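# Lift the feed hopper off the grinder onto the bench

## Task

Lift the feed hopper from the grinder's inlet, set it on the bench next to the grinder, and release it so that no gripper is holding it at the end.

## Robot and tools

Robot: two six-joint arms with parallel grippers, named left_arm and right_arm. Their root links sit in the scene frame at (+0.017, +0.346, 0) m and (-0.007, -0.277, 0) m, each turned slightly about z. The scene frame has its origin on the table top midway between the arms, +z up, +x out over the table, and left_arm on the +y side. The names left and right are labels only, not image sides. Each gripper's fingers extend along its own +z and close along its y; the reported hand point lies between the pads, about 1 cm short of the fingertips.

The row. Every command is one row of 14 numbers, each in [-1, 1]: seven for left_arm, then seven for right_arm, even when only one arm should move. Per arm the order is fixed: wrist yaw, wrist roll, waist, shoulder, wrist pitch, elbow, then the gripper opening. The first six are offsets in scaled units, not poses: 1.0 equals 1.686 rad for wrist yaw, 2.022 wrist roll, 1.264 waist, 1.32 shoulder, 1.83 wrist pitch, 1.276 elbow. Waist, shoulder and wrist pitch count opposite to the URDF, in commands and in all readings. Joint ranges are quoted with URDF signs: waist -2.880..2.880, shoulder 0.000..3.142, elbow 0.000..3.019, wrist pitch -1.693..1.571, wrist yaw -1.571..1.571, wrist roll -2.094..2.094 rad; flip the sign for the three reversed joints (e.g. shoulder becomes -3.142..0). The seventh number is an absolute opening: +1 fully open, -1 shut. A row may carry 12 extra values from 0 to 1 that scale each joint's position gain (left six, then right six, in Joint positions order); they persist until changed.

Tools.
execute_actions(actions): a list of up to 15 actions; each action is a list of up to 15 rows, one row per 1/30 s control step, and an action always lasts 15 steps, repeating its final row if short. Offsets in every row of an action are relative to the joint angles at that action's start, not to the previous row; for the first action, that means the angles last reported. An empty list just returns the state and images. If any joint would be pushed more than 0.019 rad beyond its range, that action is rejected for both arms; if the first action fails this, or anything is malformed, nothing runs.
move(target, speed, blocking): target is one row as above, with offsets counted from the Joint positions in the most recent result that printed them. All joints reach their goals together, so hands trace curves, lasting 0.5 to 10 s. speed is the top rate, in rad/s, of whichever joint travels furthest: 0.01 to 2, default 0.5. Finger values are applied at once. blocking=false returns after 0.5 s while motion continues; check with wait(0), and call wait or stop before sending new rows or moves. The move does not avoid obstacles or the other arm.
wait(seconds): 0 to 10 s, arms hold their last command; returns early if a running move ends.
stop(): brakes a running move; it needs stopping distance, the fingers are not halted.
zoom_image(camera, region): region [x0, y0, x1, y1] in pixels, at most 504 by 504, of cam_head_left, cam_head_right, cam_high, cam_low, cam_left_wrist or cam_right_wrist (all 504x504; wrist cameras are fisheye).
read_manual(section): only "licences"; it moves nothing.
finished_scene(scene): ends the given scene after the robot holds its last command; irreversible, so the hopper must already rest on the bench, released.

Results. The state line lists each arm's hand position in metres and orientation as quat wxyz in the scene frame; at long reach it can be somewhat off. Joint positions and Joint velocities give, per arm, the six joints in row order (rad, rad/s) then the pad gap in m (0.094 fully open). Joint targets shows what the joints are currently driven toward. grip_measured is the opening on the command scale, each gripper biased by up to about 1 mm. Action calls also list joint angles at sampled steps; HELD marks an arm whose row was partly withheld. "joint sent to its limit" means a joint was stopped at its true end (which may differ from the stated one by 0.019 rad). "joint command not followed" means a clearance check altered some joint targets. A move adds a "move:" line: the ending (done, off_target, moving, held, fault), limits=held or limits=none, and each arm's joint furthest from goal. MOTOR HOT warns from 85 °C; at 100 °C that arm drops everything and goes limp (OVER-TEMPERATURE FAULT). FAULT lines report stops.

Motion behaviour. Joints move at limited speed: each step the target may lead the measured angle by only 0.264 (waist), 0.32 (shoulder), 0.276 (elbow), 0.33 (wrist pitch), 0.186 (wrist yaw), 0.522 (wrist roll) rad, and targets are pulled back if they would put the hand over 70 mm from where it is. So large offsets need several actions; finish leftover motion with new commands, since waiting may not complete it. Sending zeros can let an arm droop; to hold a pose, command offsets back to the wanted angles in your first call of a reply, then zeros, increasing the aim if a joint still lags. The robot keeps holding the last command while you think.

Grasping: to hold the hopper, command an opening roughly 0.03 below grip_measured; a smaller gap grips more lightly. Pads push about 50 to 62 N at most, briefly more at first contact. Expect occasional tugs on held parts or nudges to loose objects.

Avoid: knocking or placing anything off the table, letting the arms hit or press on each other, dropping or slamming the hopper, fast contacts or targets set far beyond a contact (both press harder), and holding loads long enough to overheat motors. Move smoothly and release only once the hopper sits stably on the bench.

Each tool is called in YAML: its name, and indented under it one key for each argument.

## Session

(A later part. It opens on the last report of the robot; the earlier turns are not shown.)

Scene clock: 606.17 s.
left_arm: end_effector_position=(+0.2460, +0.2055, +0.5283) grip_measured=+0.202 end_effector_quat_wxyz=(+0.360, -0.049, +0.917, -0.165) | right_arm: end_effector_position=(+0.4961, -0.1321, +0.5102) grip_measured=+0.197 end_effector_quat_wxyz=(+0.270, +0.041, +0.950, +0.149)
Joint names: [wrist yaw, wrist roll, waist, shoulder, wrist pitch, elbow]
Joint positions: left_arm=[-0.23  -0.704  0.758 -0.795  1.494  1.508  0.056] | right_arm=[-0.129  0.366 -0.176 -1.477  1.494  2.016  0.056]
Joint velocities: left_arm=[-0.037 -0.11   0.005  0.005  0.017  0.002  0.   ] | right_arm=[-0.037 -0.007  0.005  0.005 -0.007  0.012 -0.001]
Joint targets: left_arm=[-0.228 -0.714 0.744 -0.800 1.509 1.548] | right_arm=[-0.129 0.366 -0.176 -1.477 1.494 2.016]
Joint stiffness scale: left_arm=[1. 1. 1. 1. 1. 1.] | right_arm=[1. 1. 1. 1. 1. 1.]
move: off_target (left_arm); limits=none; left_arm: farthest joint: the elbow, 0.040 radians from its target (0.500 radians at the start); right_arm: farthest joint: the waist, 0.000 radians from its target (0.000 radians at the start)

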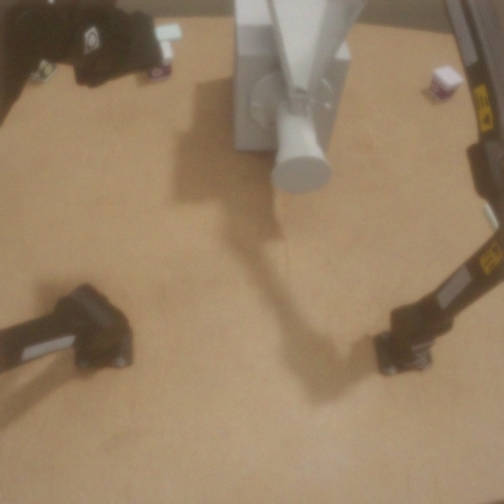

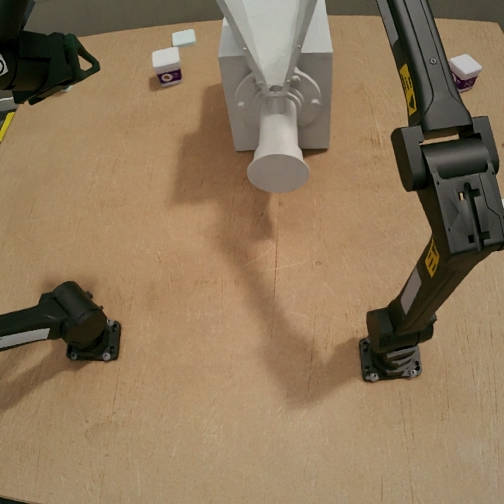

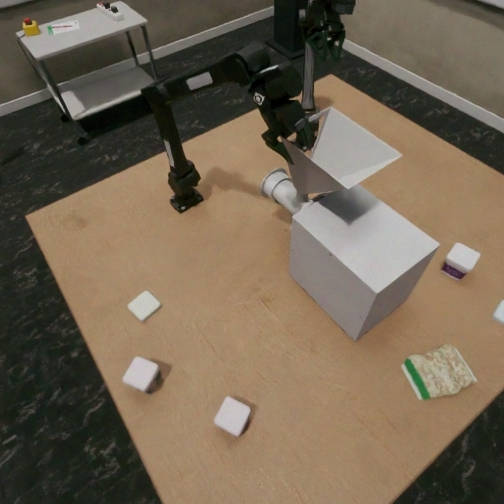

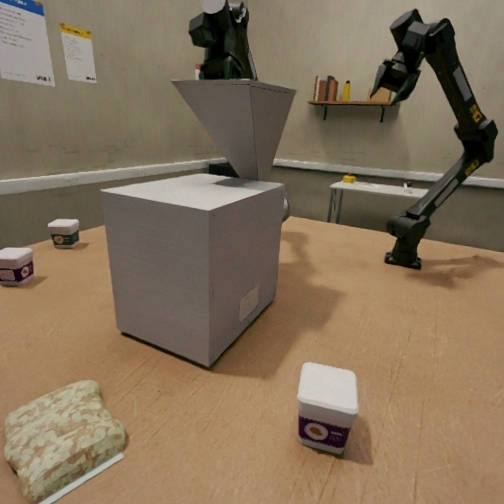

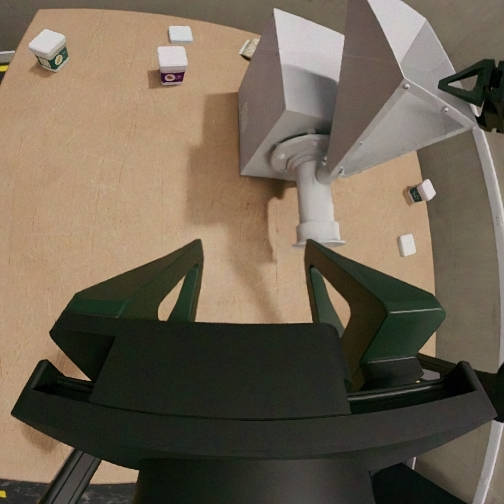

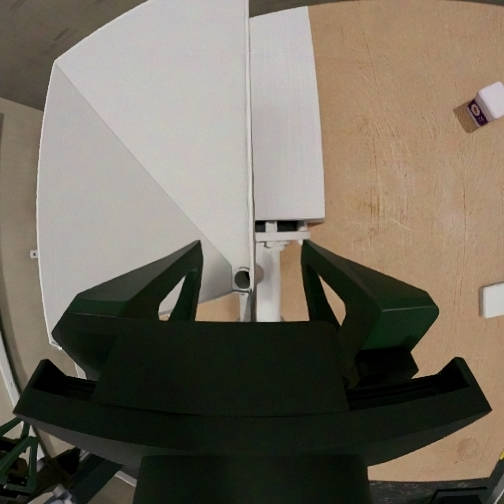

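move:
  target: [0,-0.006,-0.018,-0.563,0.012,0.595,0.2,0,0,0,0,0,0,0.2]
  speed: 0.7

Scene clock: 610.87 s.
left_arm: end_effector_position=(+0.4621, +0.0309, +0.5653) grip_measured=+0.202 end_effector_quat_wxyz=(+0.341, -0.050, +0.928, -0.145) | right_arm: end_effector_position=(+0.4961, -0.1321, +0.5102) grip_measured=+0.197 end_effector_quat_wxyz=(+0.270, +0.041, +0.950, +0.149)
Joint names: [wrist yaw, wrist roll, waist, shoulder, wrist pitch, elbow]
Joint positions: left_arm=[-0.23  -0.706  0.751 -1.548  1.502  2.21   0.056] | right_arm=[-0.129  0.366 -0.176 -1.477  1.494  2.016  0.056]
Joint velocities: left_arm=[-0.037 -0.051  0.005  0.005  0.007 -0.002  0.001] | right_arm=[-0.066 -0.066  0.005 -0.005 -0.007 -0.007  0.001]
Joint targets: left_arm=[-0.230 -0.716 0.735 -1.538 1.516 2.268] | right_arm=[-0.129 0.366 -0.176 -1.477 1.494 2.016]
Joint stiffness scale: left_arm=[1. 1. 1. 1. 1. 1.] | right_arm=[1. 1. 1. 1. 1. 1.]
move: off_target (left_arm); limits=none; left_arm: farthest joint: the elbow, 0.057 radians from its target (0.759 radians at the start); right_arm: farthest joint: the waist, 0.000 radians from its target (0.000 radians at the start)

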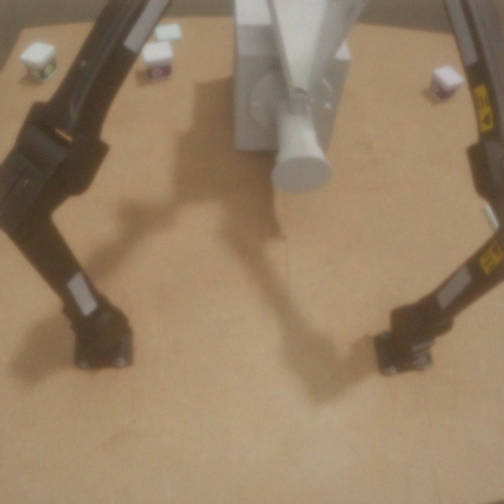

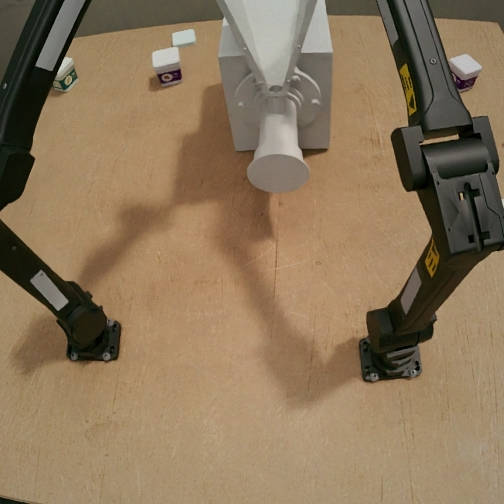

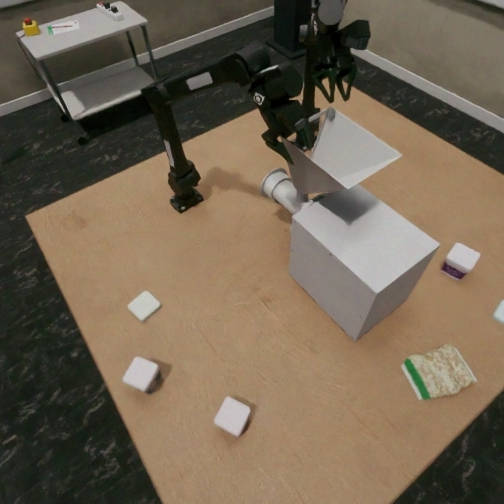

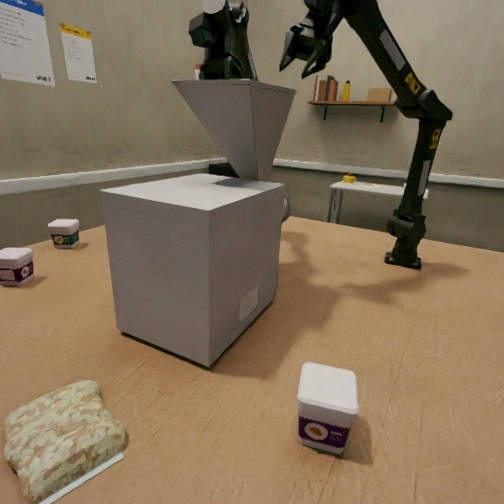

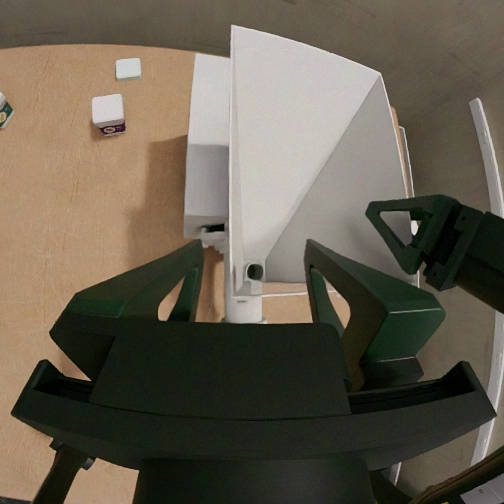

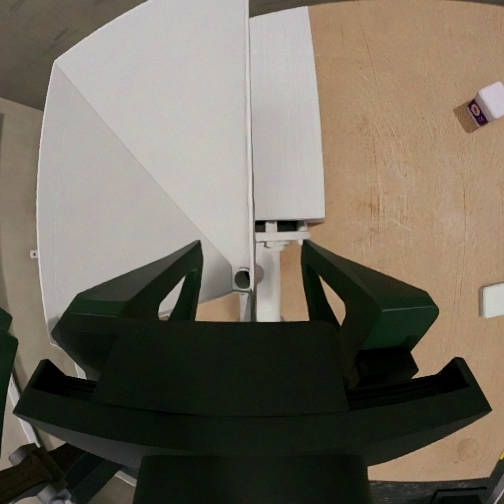

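move:
  target: [0.021,0.023,-0.056,-0.023,-0.096,-0.107,0.2,0,0,0,0,0,0,0.2]
  speed: 0.3

Scene clock: 618.03 s.
left_arm: end_effector_position=(+0.5098, +0.0295, +0.5191) grip_measured=+0.202 end_effector_quat_wxyz=(+0.342, -0.055, +0.927, -0.145) | right_arm: end_effector_position=(+0.4961, -0.1321, +0.5102) grip_measured=+0.197 end_effector_quat_wxyz=(+0.270, +0.041, +0.950, +0.149)
Joint names: [wrist yaw, wrist roll, waist, shoulder, wrist pitch, elbow]
Joint positions: left_arm=[-0.197 -0.67   0.691 -1.568  1.348  2.085  0.056] | right_arm=[-0.129  0.366 -0.176 -1.477  1.494  2.016  0.056]
Joint velocities: left_arm=[ 0.11   0.007  0.005  0.024  0.012 -0.012  0.001] | right_arm=[ 0.022 -0.022  0.015  0.005 -0.002 -0.012 -0.001]
Joint targets: left_arm=[-0.195 -0.660 0.680 -1.579 1.326 2.073] | right_arm=[-0.129 0.366 -0.176 -1.477 1.494 2.016]
Joint stiffness scale: left_arm=[1. 1. 1. 1. 1. 1.] | right_arm=[1. 1. 1. 1. 1. 1.]
move: off_target (left_arm); limits=none; left_arm: farthest joint: the wrist pitch, 0.022 radians from its target (0.176 radians at the start); right_arm: farthest joint: the waist, 0.000 radians from its target (0.000 radians at the start)

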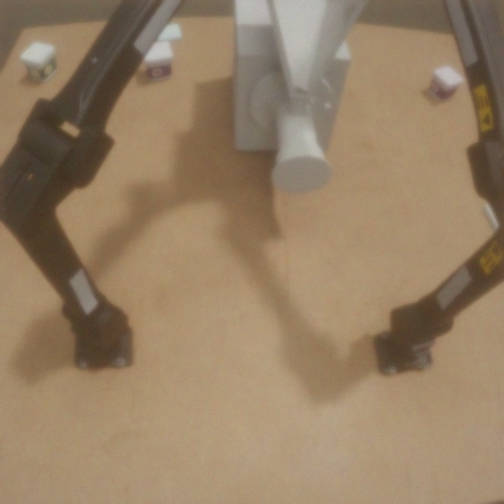

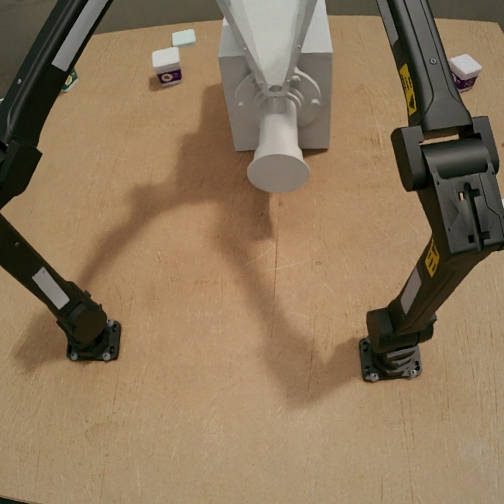

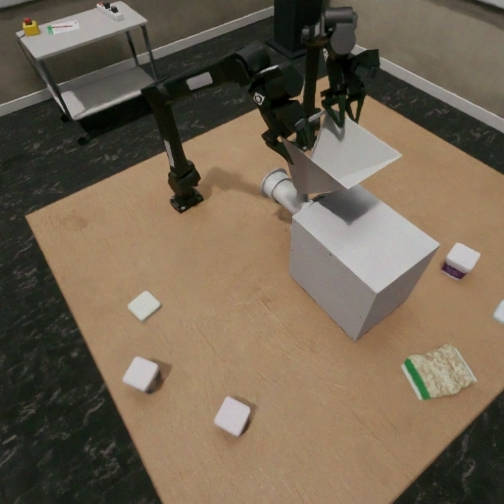

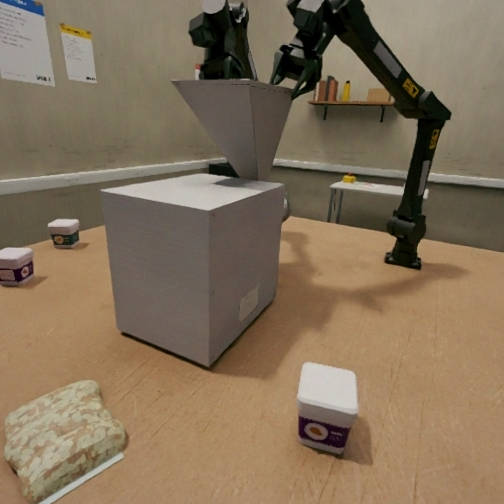

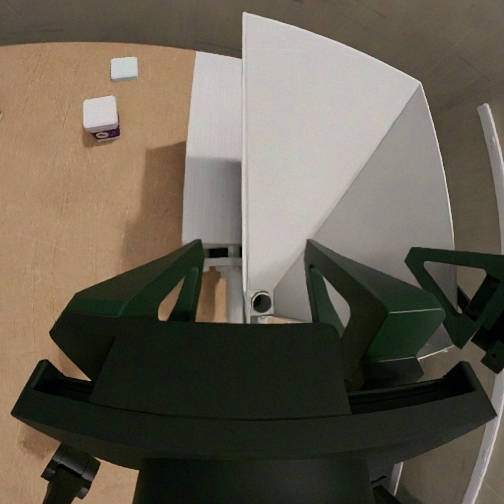

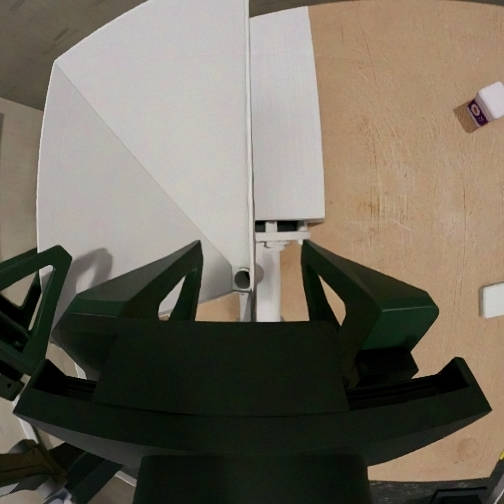

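execute_actions:
  actions:
    - [[0,0.005,0,0,-0.012,-0.015,0.2,0,0,0,0,0,0,0.2],[0,0.005,0,0,-0.012,-0.02,0.2,0,0,0,0,0,0,0.2],[0,0.005,0,0,-0.012,-0.025,0.2,0,0,0,0,0,0,0.2],[0,0.005,0,0,-0.012,-0.03,0,0,0,0,0,0,0,0],[0,0.005,0,0,-0.012,-0.034,-0.2,0,0,0,0,0,0,-0.2],[0,0.005,0,0,-0.012,-0.038,-0.6,0,0,0,0,0,0,-0.6]]

Scene clock: 622.20 s.
left_arm: end_effector_position=(+0.5099, +0.0294, +0.5009) grip_measured=-0.598 end_effector_quat_wxyz=(+0.329, -0.054, +0.933, -0.134) | right_arm: end_effector_position=(+0.4961, -0.1321, +0.5102) grip_measured=-0.597 end_effector_quat_wxyz=(+0.270, +0.041, +0.950, +0.149)
Joint names: [wrist yaw, wrist roll, waist, shoulder, wrist pitch, elbow]
Joint positions: left_arm=[-0.197 -0.669  0.691 -1.568  1.346  2.048  0.019] | right_arm=[-0.129  0.366 -0.176 -1.477  1.494  2.016  0.019]
Joint velocities: left_arm=[-0.051  0.007  0.015  0.015 -0.017  0.007  0.001] | right_arm=[-0.051 -0.081  0.005 -0.005 -0.007  0.032  0.001]
Joint targets: left_arm=[-0.197 -0.660 0.691 -1.568 1.326 2.037] | right_arm=[-0.129 0.366 -0.176 -1.477 1.494 2.016]
Joint stiffness scale: left_arm=[1. 1. 1. 1. 1. 1.] | right_arm=[1. 1. 1. 1. 1. 1.]
Step readings (joint positions):
0: left_arm=[-0.197 -0.669 0.691 -1.568 1.348 2.085] | right_arm=[-0.129 0.366 -0.176 -1.477 1.494 2.016]
1: left_arm=[-0.197 -0.669 0.691 -1.568 1.348 2.085] | right_arm=[-0.129 0.366 -0.176 -1.477 1.494 2.016]
2: left_arm=[-0.197 -0.669 0.691 -1.568 1.348 2.084] | right_arm=[-0.129 0.366 -0.176 -1.477 1.494 2.016]
4: left_arm=[-0.197 -0.669 0.691 -1.568 1.346 2.077] | right_arm=[-0.129 0.366 -0.176 -1.477 1.494 2.016]
8: left_arm=[-0.197 -0.669 0.691 -1.568 1.346 2.053] | right_arm=[-0.129 0.366 -0.176 -1.477 1.494 2.016]
15: Joint positions above

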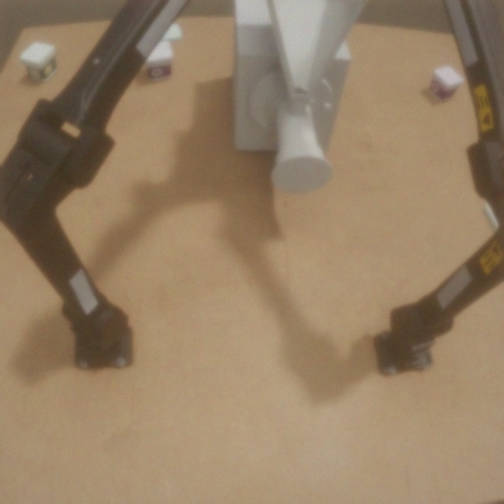

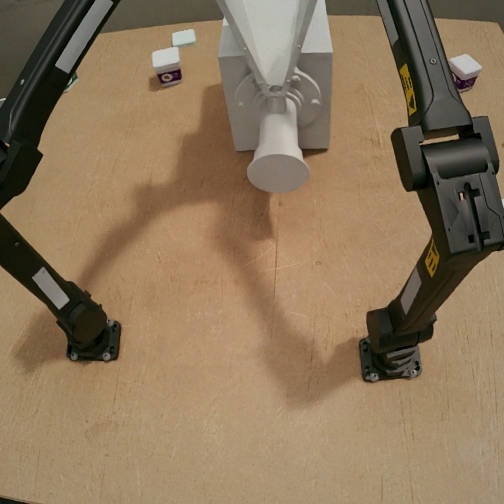

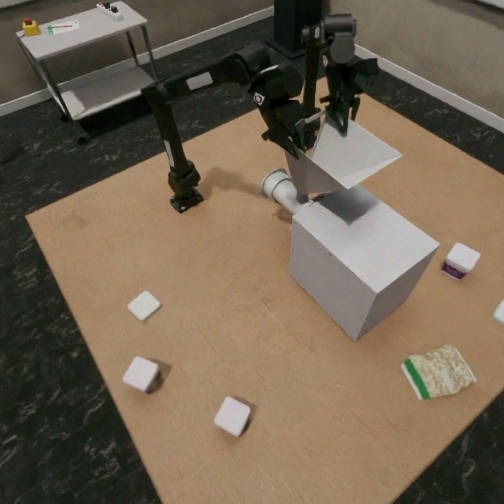

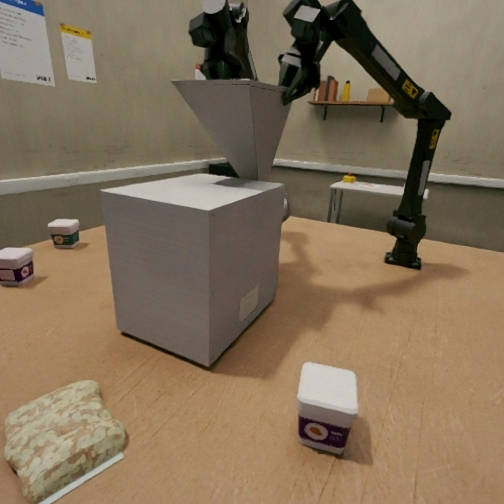

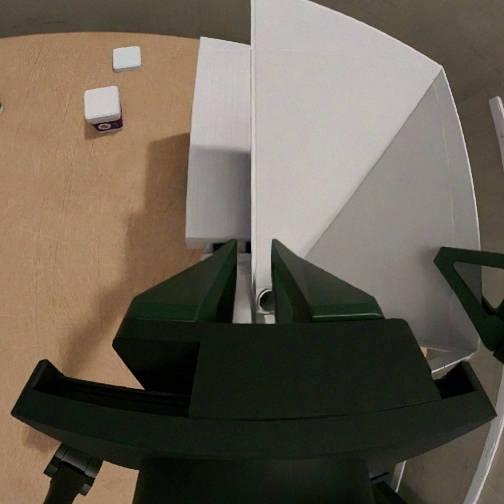

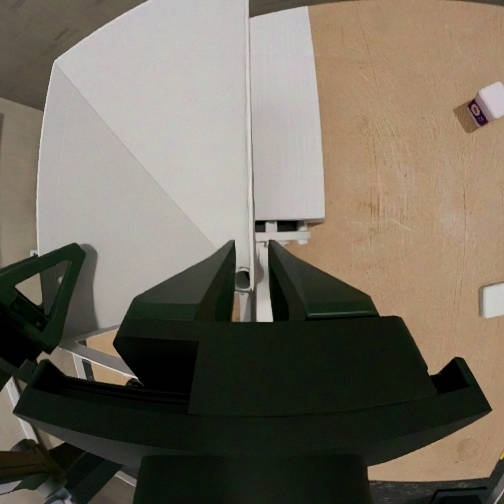

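execute_actions:
  actions:
    - [[0,0,0,0,-0.01,0.0,-0.8,0,0,0,0,-0.01,0.0,-0.8],[0,0,0,0,-0.01,0.0,-0.9,0,0,0,0,-0.01,0.0,-0.9],[0,0,0,0,-0.01,0.0,-1,0,0,0,0,-0.01,0.0,-1],[0,0,0,0,-0.01,0.0,-1,0,0,0,0,-0.01,0.0,-1],[0,0,0,0,-0.01,0.0,-1,0,0,0,0,-0.01,0.0,-1],[0,0,0,0,-0.01,0.0,-1,0,0,0,0,-0.01,0.0,-1],[0,0,0,0.005,-0.01,0.02,-1,0,0,0,0.005,-0.01,0.02,-1],[0,0,0,0.005,-0.01,0.03,-1,0,0,0,0.005,-0.01,0.03,-1],[0,0,0,0.005,-0.01,0.04,-1,0,0,0,0.005,-0.01,0.04,-1],[0,0,0,0.005,-0.01,0.05,-1,0,0,0,0.005,-0.01,0.05,-1]]
    - [[0,0,0,0.005,-0.01,0.055,-1,0,0,0,0.005,-0.01,0.055,-1],[0,0,0,0.005,-0.01,0.06,-1,0,0,0,0.005,-0.01,0.06,-1],[0,0,0,0.005,-0.01,0.065,-1,0,0,0,0.005,-0.01,0.065,-1],[0,0,0,0.005,-0.01,0.07,-1,0,0,0,0.005,-0.01,0.07,-1],[0,0,0,0.005,-0.01,0.075,-1,0,0,0,0.005,-0.01,0.075,-1],[0,0,0,0.005,-0.01,0.08,-1,0,0,0,0.005,-0.01,0.08,-1],[0,0,0,0.005,-0.01,0.085,-1,0,0,0,0.005,-0.01,0.085,-1],[0,0,0,0.005,-0.01,0.09,-1,0,0,0,0.005,-0.01,0.09,-1],[0,0,0,0.005,-0.01,0.095,-1,0,0,0,0.005,-0.01,0.095,-1],[0,0,0,0.005,-0.01,0.1,-1,0,0,0,0.005,-0.01,0.1,-1]]

Scene clock: 635.17 s.
left_arm: end_effector_position=(+0.5100, +0.0281, +0.5031) grip_measured=-0.980 end_effector_quat_wxyz=(+0.328, -0.065, +0.932, -0.142) | right_arm: end_effector_position=(+0.4959, -0.1329, +0.5116) grip_measured=-0.968 end_effector_quat_wxyz=(+0.271, +0.040, +0.950, +0.147)
Joint names: [wrist yaw, wrist roll, waist, shoulder, wrist pitch, elbow]
Joint positions: left_arm=[-0.19  -0.695  0.691 -1.569  1.344  2.053  0.001] | right_arm=[-0.128  0.362 -0.176 -1.479  1.499  2.022  0.002]
Joint velocities: left_arm=[-0.037 -0.007  0.005 -0.005  0.007  0.002 -0.002] | right_arm=[ 0.007 -0.007  0.005  0.005  0.002 -0.012  0.001]
Joint targets: left_arm=[-0.192 -0.687 0.691 -1.561 1.324 2.175] | right_arm=[-0.129 0.363 -0.176 -1.470 1.475 2.143]
Joint stiffness scale: left_arm=[1. 1. 1. 1. 1. 1.] | right_arm=[1. 1. 1. 1. 1. 1.]
Step readings (joint positions; steps 1 to 15: 1st action; 16 to 30: 2nd action):
0: left_arm=[-0.197 -0.669 0.691 -1.568 1.346 2.048] | right_arm=[-0.129 0.366 -0.176 -1.477 1.494 2.016]
1: left_arm=[-0.197 -0.669 0.691 -1.568 1.346 2.048] | right_arm=[-0.129 0.366 -0.176 -1.477 1.494 2.016]
2: left_arm=[-0.197 -0.669 0.691 -1.568 1.346 2.048] | right_arm=[-0.129 0.366 -0.176 -1.477 1.494 2.016]
4: left_arm=[-0.194 -0.676 0.691 -1.568 1.344 2.048] | right_arm=[-0.129 0.365 -0.176 -1.477 1.494 2.016]
8: left_arm=[-0.192 -0.686 0.691 -1.568 1.343 2.048] | right_arm=[-0.129 0.363 -0.176 -1.477 1.494 2.015]
15: left_arm=[-0.192 -0.687 0.691 -1.568 1.343 2.048] | right_arm=[-0.129 0.363 -0.176 -1.477 1.494 2.015]
16: left_arm=[-0.192 -0.689 0.691 -1.568 1.343 2.048] | right_arm=[-0.129 0.363 -0.176 -1.477 1.494 2.015]
17: left_arm=[-0.192 -0.691 0.691 -1.568 1.343 2.048] | right_arm=[-0.129 0.362 -0.176 -1.477 1.494 2.016]
19: left_arm=[-0.191 -0.693 0.691 -1.568 1.343 2.049] | right_arm=[-0.129 0.362 -0.176 -1.477 1.494 2.016]
23: left_arm=[-0.191 -0.695 0.691 -1.568 1.343 2.051] | right_arm=[-0.128 0.362 -0.176 -1.477 1.495 2.018]
30: Joint positions above

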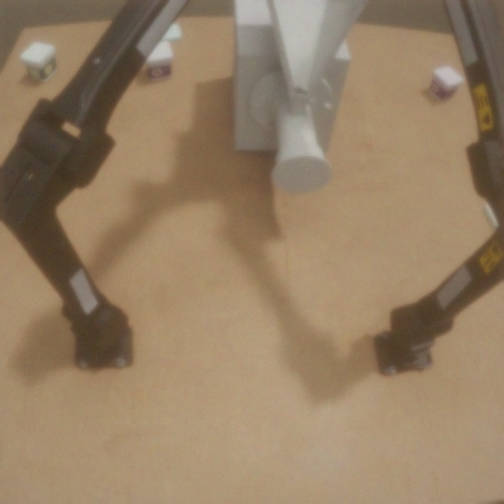

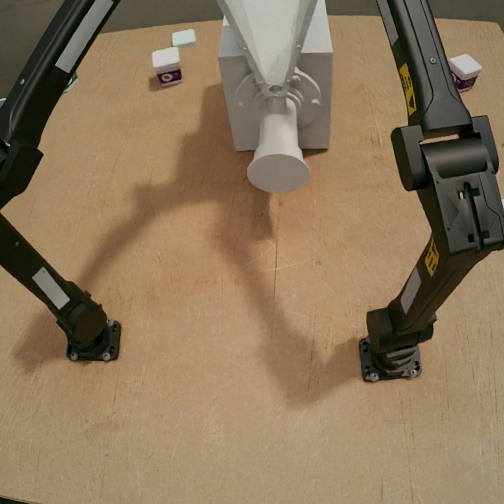

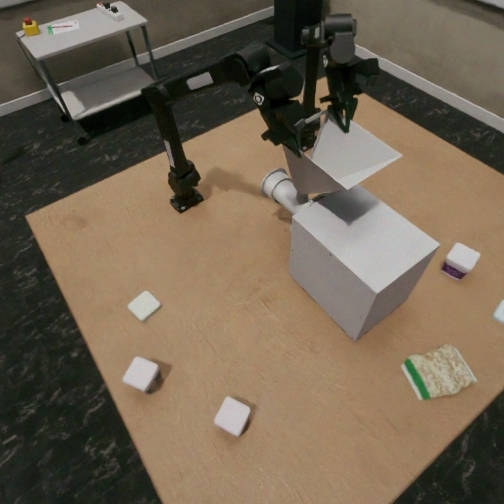

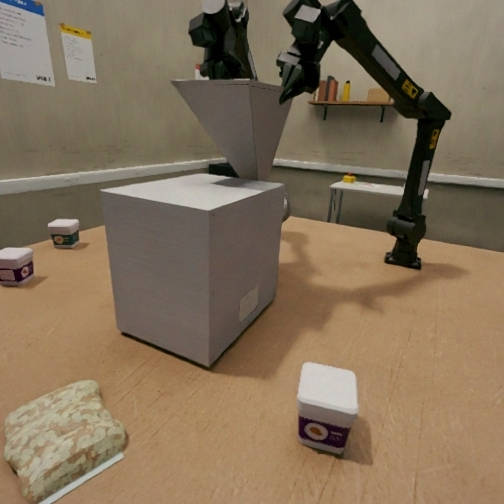

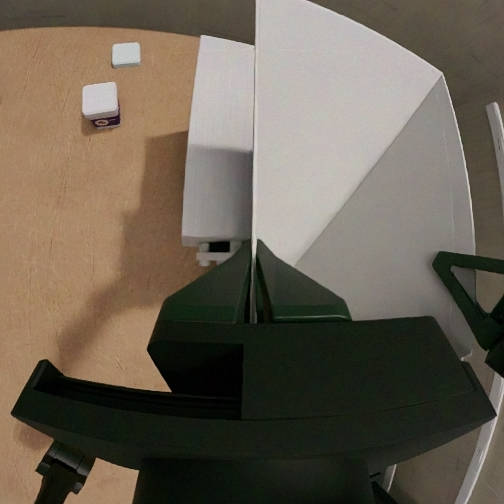

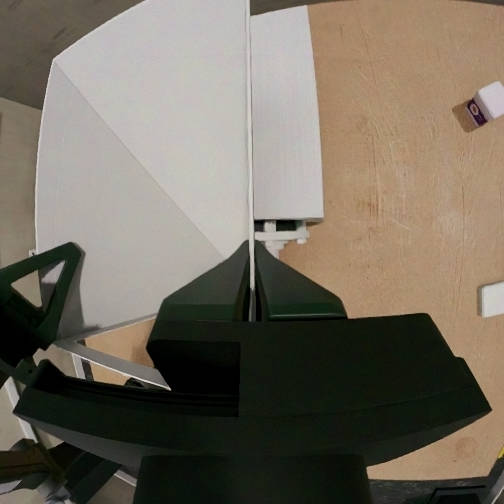

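execute_actions:
  actions:
    - [[0,0,0,0.015,-0.02,0.08,-1,0,0,0,0.015,-0.02,0.08,-1],[0,0,0,0.02,-0.02,0.075,-1,0,0,0,0.02,-0.02,0.075,-1],[0,0,0,0.025,-0.02,0.07,-1,0,0,0,0.025,-0.02,0.07,-1],[0,0,0,0.03,-0.025,0.065,-1,0,0,0,0.03,-0.025,0.065,-1],[0,0,0,0.035,-0.03,0.06,-1,0,0,0,0.035,-0.03,0.06,-1],[0,0,0,0.04,-0.035,0.055,-1,0,0,0,0.04,-0.035,0.055,-1],[0,0,0,0.04,-0.04,0.05,-1,0,0,0,0.042,-0.04,0.05,-1],[0,0,0,0.04,-0.04,0.05,-1,0,0,0,0.045,-0.04,0.05,-1]]

Scene clock: 644.57 s.
left_arm: end_effector_position=(+0.5101, +0.0279, +0.5032) grip_measured=-0.980 end_effector_quat_wxyz=(+0.328, -0.065, +0.931, -0.143) | right_arm: end_effector_position=(+0.4958, -0.1330, +0.5118) grip_measured=-0.968 end_effector_quat_wxyz=(+0.271, +0.040, +0.950, +0.147)
Joint names: [wrist yaw, wrist roll, waist, shoulder, wrist pitch, elbow]
Joint positions: left_arm=[-0.19  -0.697  0.691 -1.569  1.343  2.053  0.001] | right_arm=[-0.127  0.362 -0.176 -1.478  1.499  2.022  0.002]
Joint velocities: left_arm=[-0.007  0.037  0.005  0.005 -0.002 -0.002 -0.   ] | right_arm=[ 0.051  0.037  0.015 -0.005  0.007  0.017 -0.   ]
Joint targets: left_arm=[-0.191 -0.695 0.691 -1.516 1.271 2.116] | right_arm=[-0.128 0.362 -0.176 -1.419 1.425 2.086]
Joint stiffness scale: left_arm=[1. 1. 1. 1. 1. 1.] | right_arm=[1. 1. 1. 1. 1. 1.]
Step readings (joint positions):
0: left_arm=[-0.190 -0.695 0.691 -1.569 1.344 2.053] | right_arm=[-0.128 0.362 -0.176 -1.479 1.499 2.022]
1: left_arm=[-0.190 -0.696 0.691 -1.569 1.344 2.053] | right_arm=[-0.128 0.362 -0.176 -1.479 1.499 2.022]
2: left_arm=[-0.190 -0.696 0.691 -1.569 1.344 2.053] | right_arm=[-0.128 0.362 -0.176 -1.479 1.499 2.022]
4: left_arm=[-0.190 -0.697 0.691 -1.569 1.344 2.053] | right_arm=[-0.128 0.362 -0.176 -1.479 1.499 2.022]
8: left_arm=[-0.190 -0.697 0.691 -1.569 1.343 2.053] | right_arm=[-0.128 0.362 -0.176 -1.478 1.499 2.022]
15: Joint positions above

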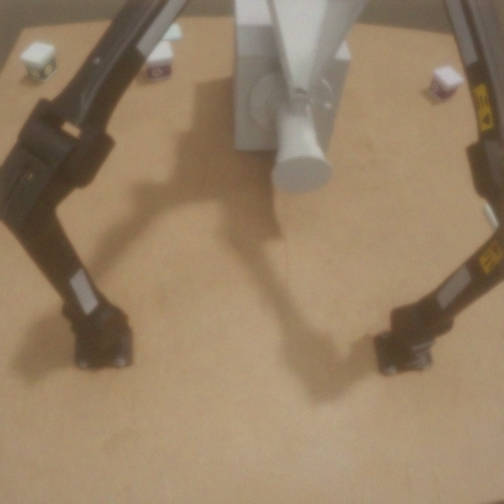

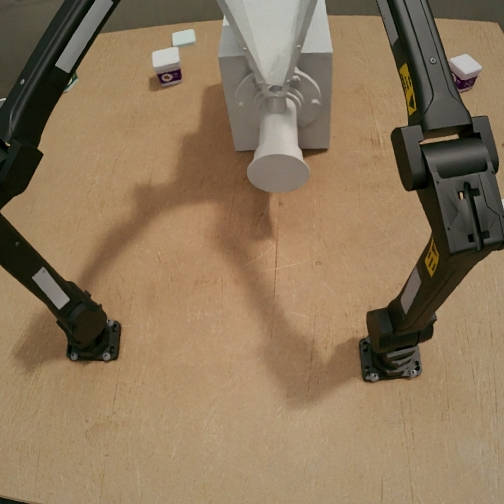

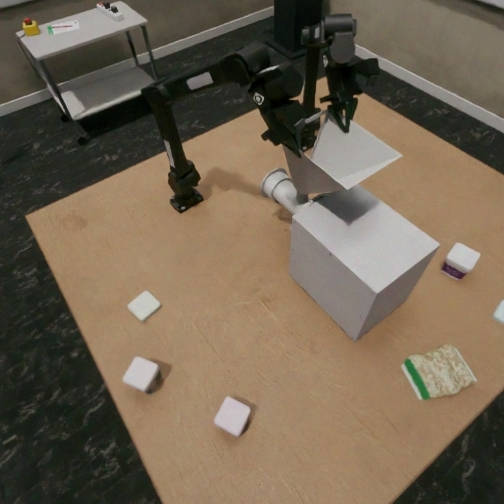

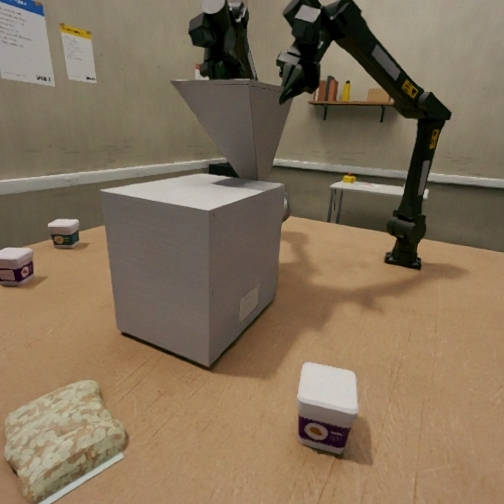

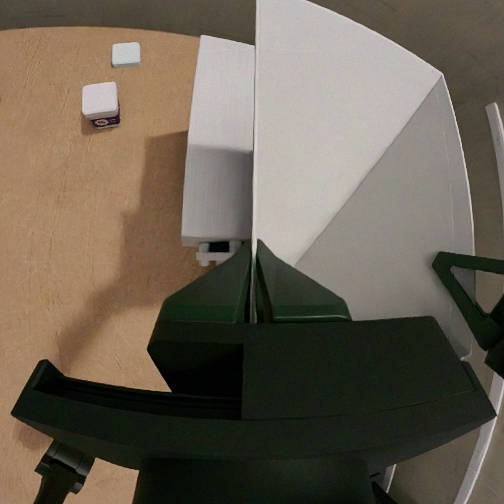

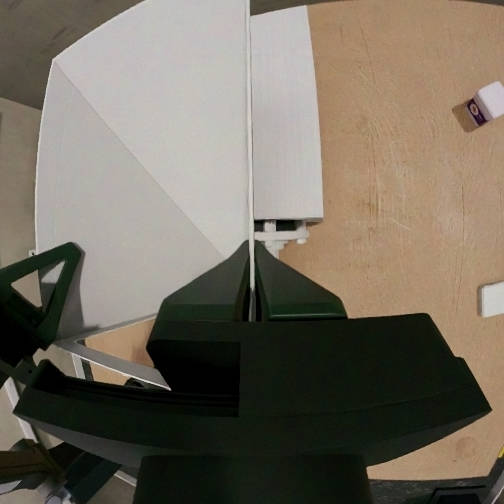

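execute_actions:
  actions:
    - [[0,0,0,0.008,0,0.105,-1,0,0,0,0.008,0,0.11,-1]]
    - [[0,0,0,0.008,0.01,0.11,-1,0,0,0,0.008,0.01,0.115,-1]]

Scene clock: 649.00 s.
left_arm: end_effector_position=(+0.5093, +0.0283, +0.5044) grip_measured=-0.980 end_effector_quat_wxyz=(+0.321, -0.069, +0.934, -0.139) | right_arm: end_effector_position=(+0.4956, -0.1330, +0.5130) grip_measured=-0.968 end_effector_quat_wxyz=(+0.261, +0.038, +0.954, +0.143)
Joint names: [wrist yaw, wrist roll, waist, shoulder, wrist pitch, elbow]
Joint positions: left_arm=[-0.189 -0.706  0.691 -1.583  1.377  2.082  0.001] | right_arm=[-0.127  0.355 -0.176 -1.499  1.539  2.059  0.002]
Joint velocities: left_arm=[-0.066 -0.022 -0.005 -0.005  0.017  0.002 -0.002] | right_arm=[-0.037  0.007  0.015  0.005 -0.002  0.002  0.   ]
Joint targets: left_arm=[-0.189 -0.700 0.691 -1.563 1.374 2.204] | right_arm=[-0.127 0.360 -0.176 -1.476 1.533 2.183]
Joint stiffness scale: left_arm=[1. 1. 1. 1. 1. 1.] | right_arm=[1. 1. 1. 1. 1. 1.]
Step readings (joint positions; steps 1 to 15: 1st action; 16 to 30: 2nd action):
0: left_arm=[-0.190 -0.697 0.691 -1.569 1.343 2.053] | right_arm=[-0.127 0.362 -0.176 -1.478 1.499 2.022]
1: left_arm=[-0.190 -0.697 0.691 -1.569 1.346 2.055] | right_arm=[-0.127 0.362 -0.176 -1.479 1.502 2.025]
2: left_arm=[-0.189 -0.697 0.691 -1.571 1.350 2.058] | right_arm=[-0.127 0.362 -0.176 -1.482 1.507 2.030]
4: left_arm=[-0.189 -0.699 0.691 -1.573 1.355 2.062] | right_arm=[-0.127 0.361 -0.176 -1.486 1.514 2.035]
8: left_arm=[-0.189 -0.700 0.691 -1.574 1.356 2.063] | right_arm=[-0.127 0.360 -0.176 -1.487 1.515 2.036]
15: left_arm=[-0.189 -0.700 0.691 -1.574 1.356 2.063] | right_arm=[-0.127 0.360 -0.176 -1.487 1.515 2.036]
16: left_arm=[-0.189 -0.700 0.691 -1.575 1.361 2.067] | right_arm=[-0.127 0.359 -0.176 -1.488 1.520 2.041]
17: left_arm=[-0.189 -0.701 0.691 -1.578 1.367 2.074] | right_arm=[-0.127 0.358 -0.176 -1.493 1.527 2.049]
19: left_arm=[-0.189 -0.705 0.691 -1.582 1.375 2.081] | right_arm=[-0.127 0.356 -0.176 -1.498 1.537 2.057]
23: left_arm=[-0.189 -0.706 0.691 -1.583 1.377 2.082] | right_arm=[-0.127 0.355 -0.176 -1.499 1.539 2.059]
30: Joint positions above

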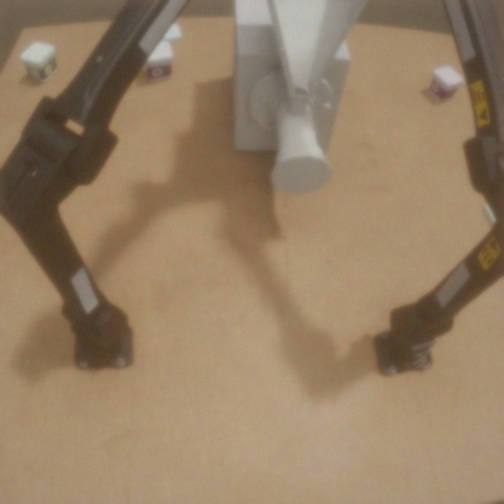

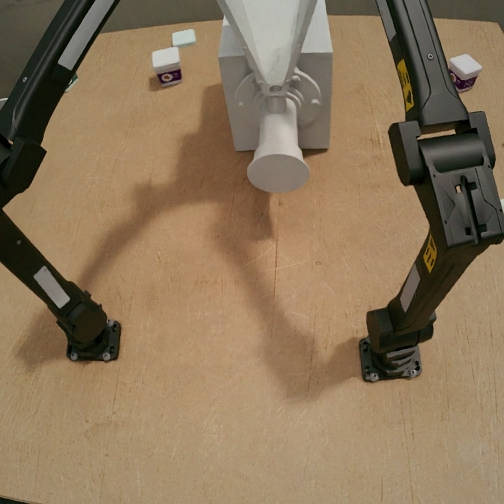

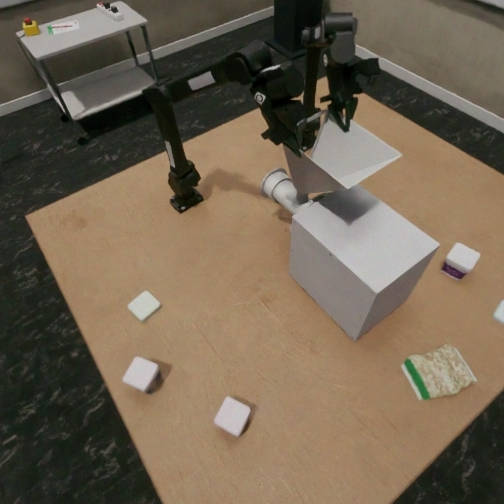

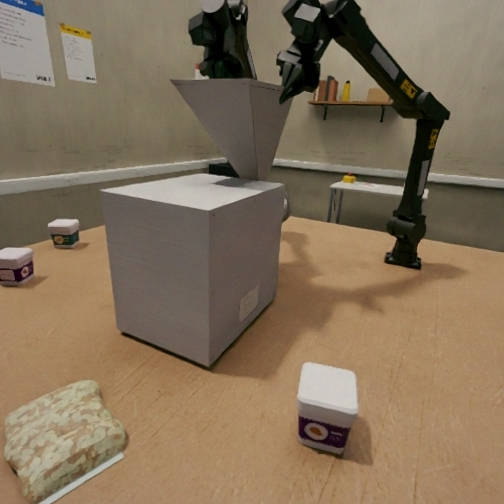

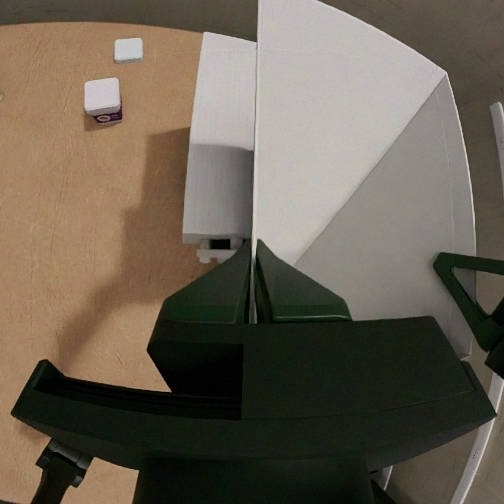

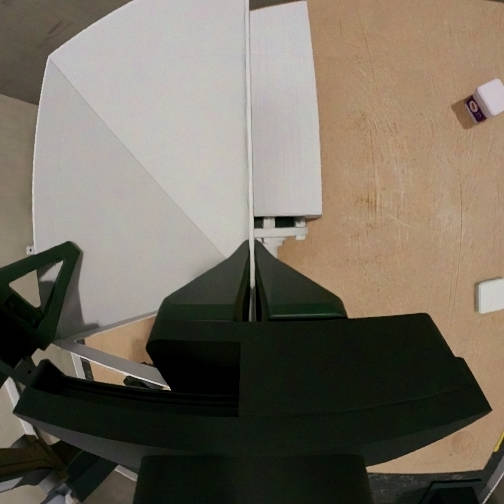

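execute_actions:
  actions:
    - [[0,0,0,0.02,-0.01,0.05,-1,0,0,0,0.02,-0.01,0.05,-1]]

zoom_image:
  camera: "cam_head_right"
  region: [240, 60, 320, 130]

Scene clock: 653.53 s.
left_arm: end_effector_position=(+0.5093, +0.0283, +0.5044) grip_measured=-0.980 end_effector_quat_wxyz=(+0.320, -0.070, +0.934, -0.140) | right_arm: end_effector_position=(+0.4956, -0.1330, +0.5130) grip_measured=-0.968 end_effector_quat_wxyz=(+0.261, +0.037, +0.954, +0.143)
Joint names: [wrist yaw, wrist roll, waist, shoulder, wrist pitch, elbow]
Joint positions: left_arm=[-0.189 -0.708  0.691 -1.583  1.377  2.082  0.001] | right_arm=[-0.127  0.354 -0.176 -1.499  1.539  2.059  0.002]
Joint velocities: left_arm=[-0.007  0.022 -0.005  0.005  0.017  0.002 -0.   ] | right_arm=[ 0.007 -0.037  0.015  0.015 -0.012  0.002 -0.   ]
Joint targets: left_arm=[-0.189 -0.706 0.691 -1.556 1.359 2.146] | right_arm=[-0.127 0.355 -0.176 -1.472 1.521 2.123]
Joint stiffness scale: left_arm=[1. 1. 1. 1. 1. 1.] | right_arm=[1. 1. 1. 1. 1. 1.]
Step readings (joint positions):
0: left_arm=[-0.189 -0.706 0.691 -1.583 1.377 2.082] | right_arm=[-0.127 0.355 -0.176 -1.499 1.539 2.059]
1: left_arm=[-0.189 -0.707 0.691 -1.583 1.377 2.082] | right_arm=[-0.127 0.354 -0.176 -1.499 1.539 2.059]
2: left_arm=[-0.189 -0.707 0.691 -1.583 1.377 2.082] | right_arm=[-0.127 0.354 -0.176 -1.499 1.539 2.059]
4: left_arm=[-0.189 -0.708 0.691 -1.583 1.377 2.082] | right_arm=[-0.127 0.354 -0.176 -1.499 1.539 2.059]
8: left_arm=[-0.189 -0.708 0.691 -1.583 1.377 2.082] | right_arm=[-0.127 0.354 -0.176 -1.499 1.539 2.059]
15: Joint positions above

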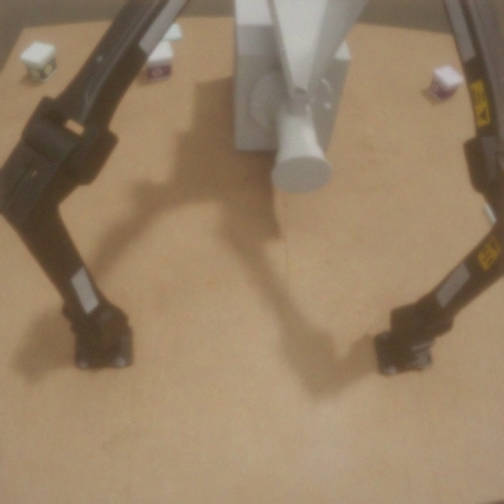

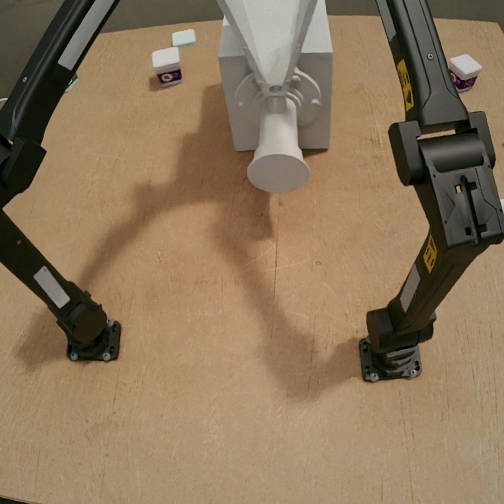

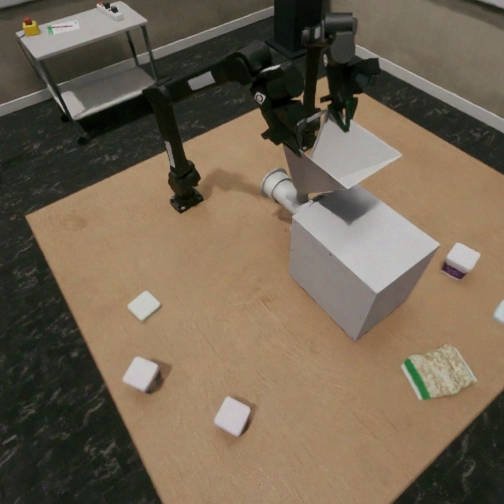

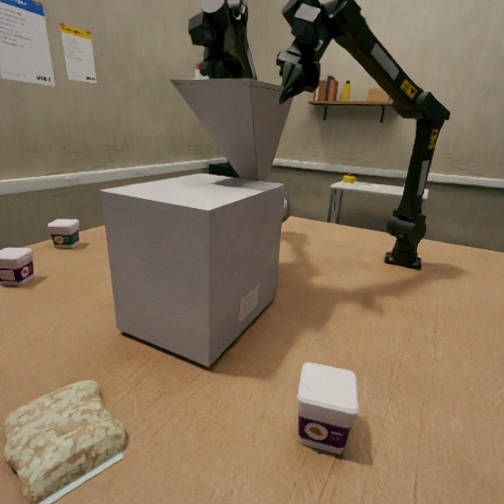

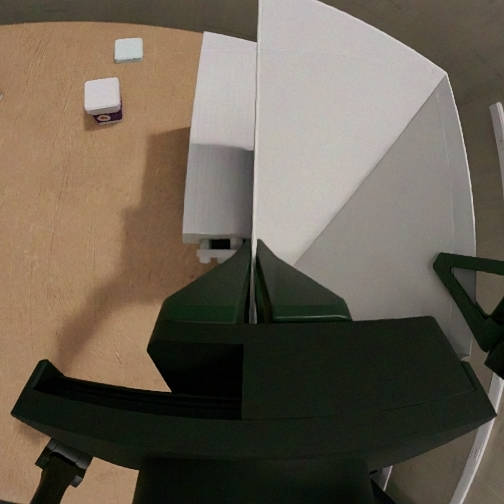

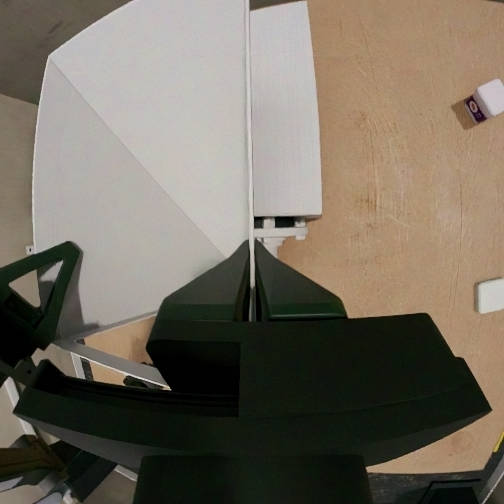

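Region (240, 60, 320, 130) of cam_head_right's 504x504 image, scaled by 6.300, with more detail than that image has; it fills the top 441 rows of this view, and the rest is white.

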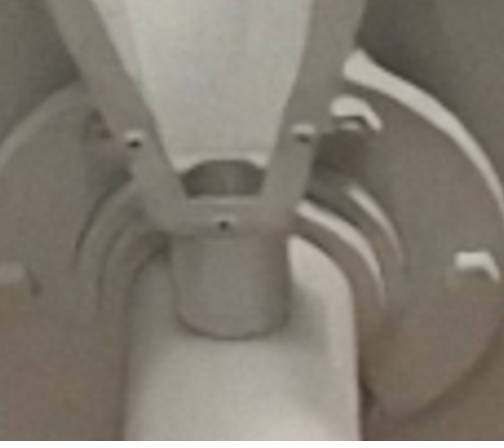

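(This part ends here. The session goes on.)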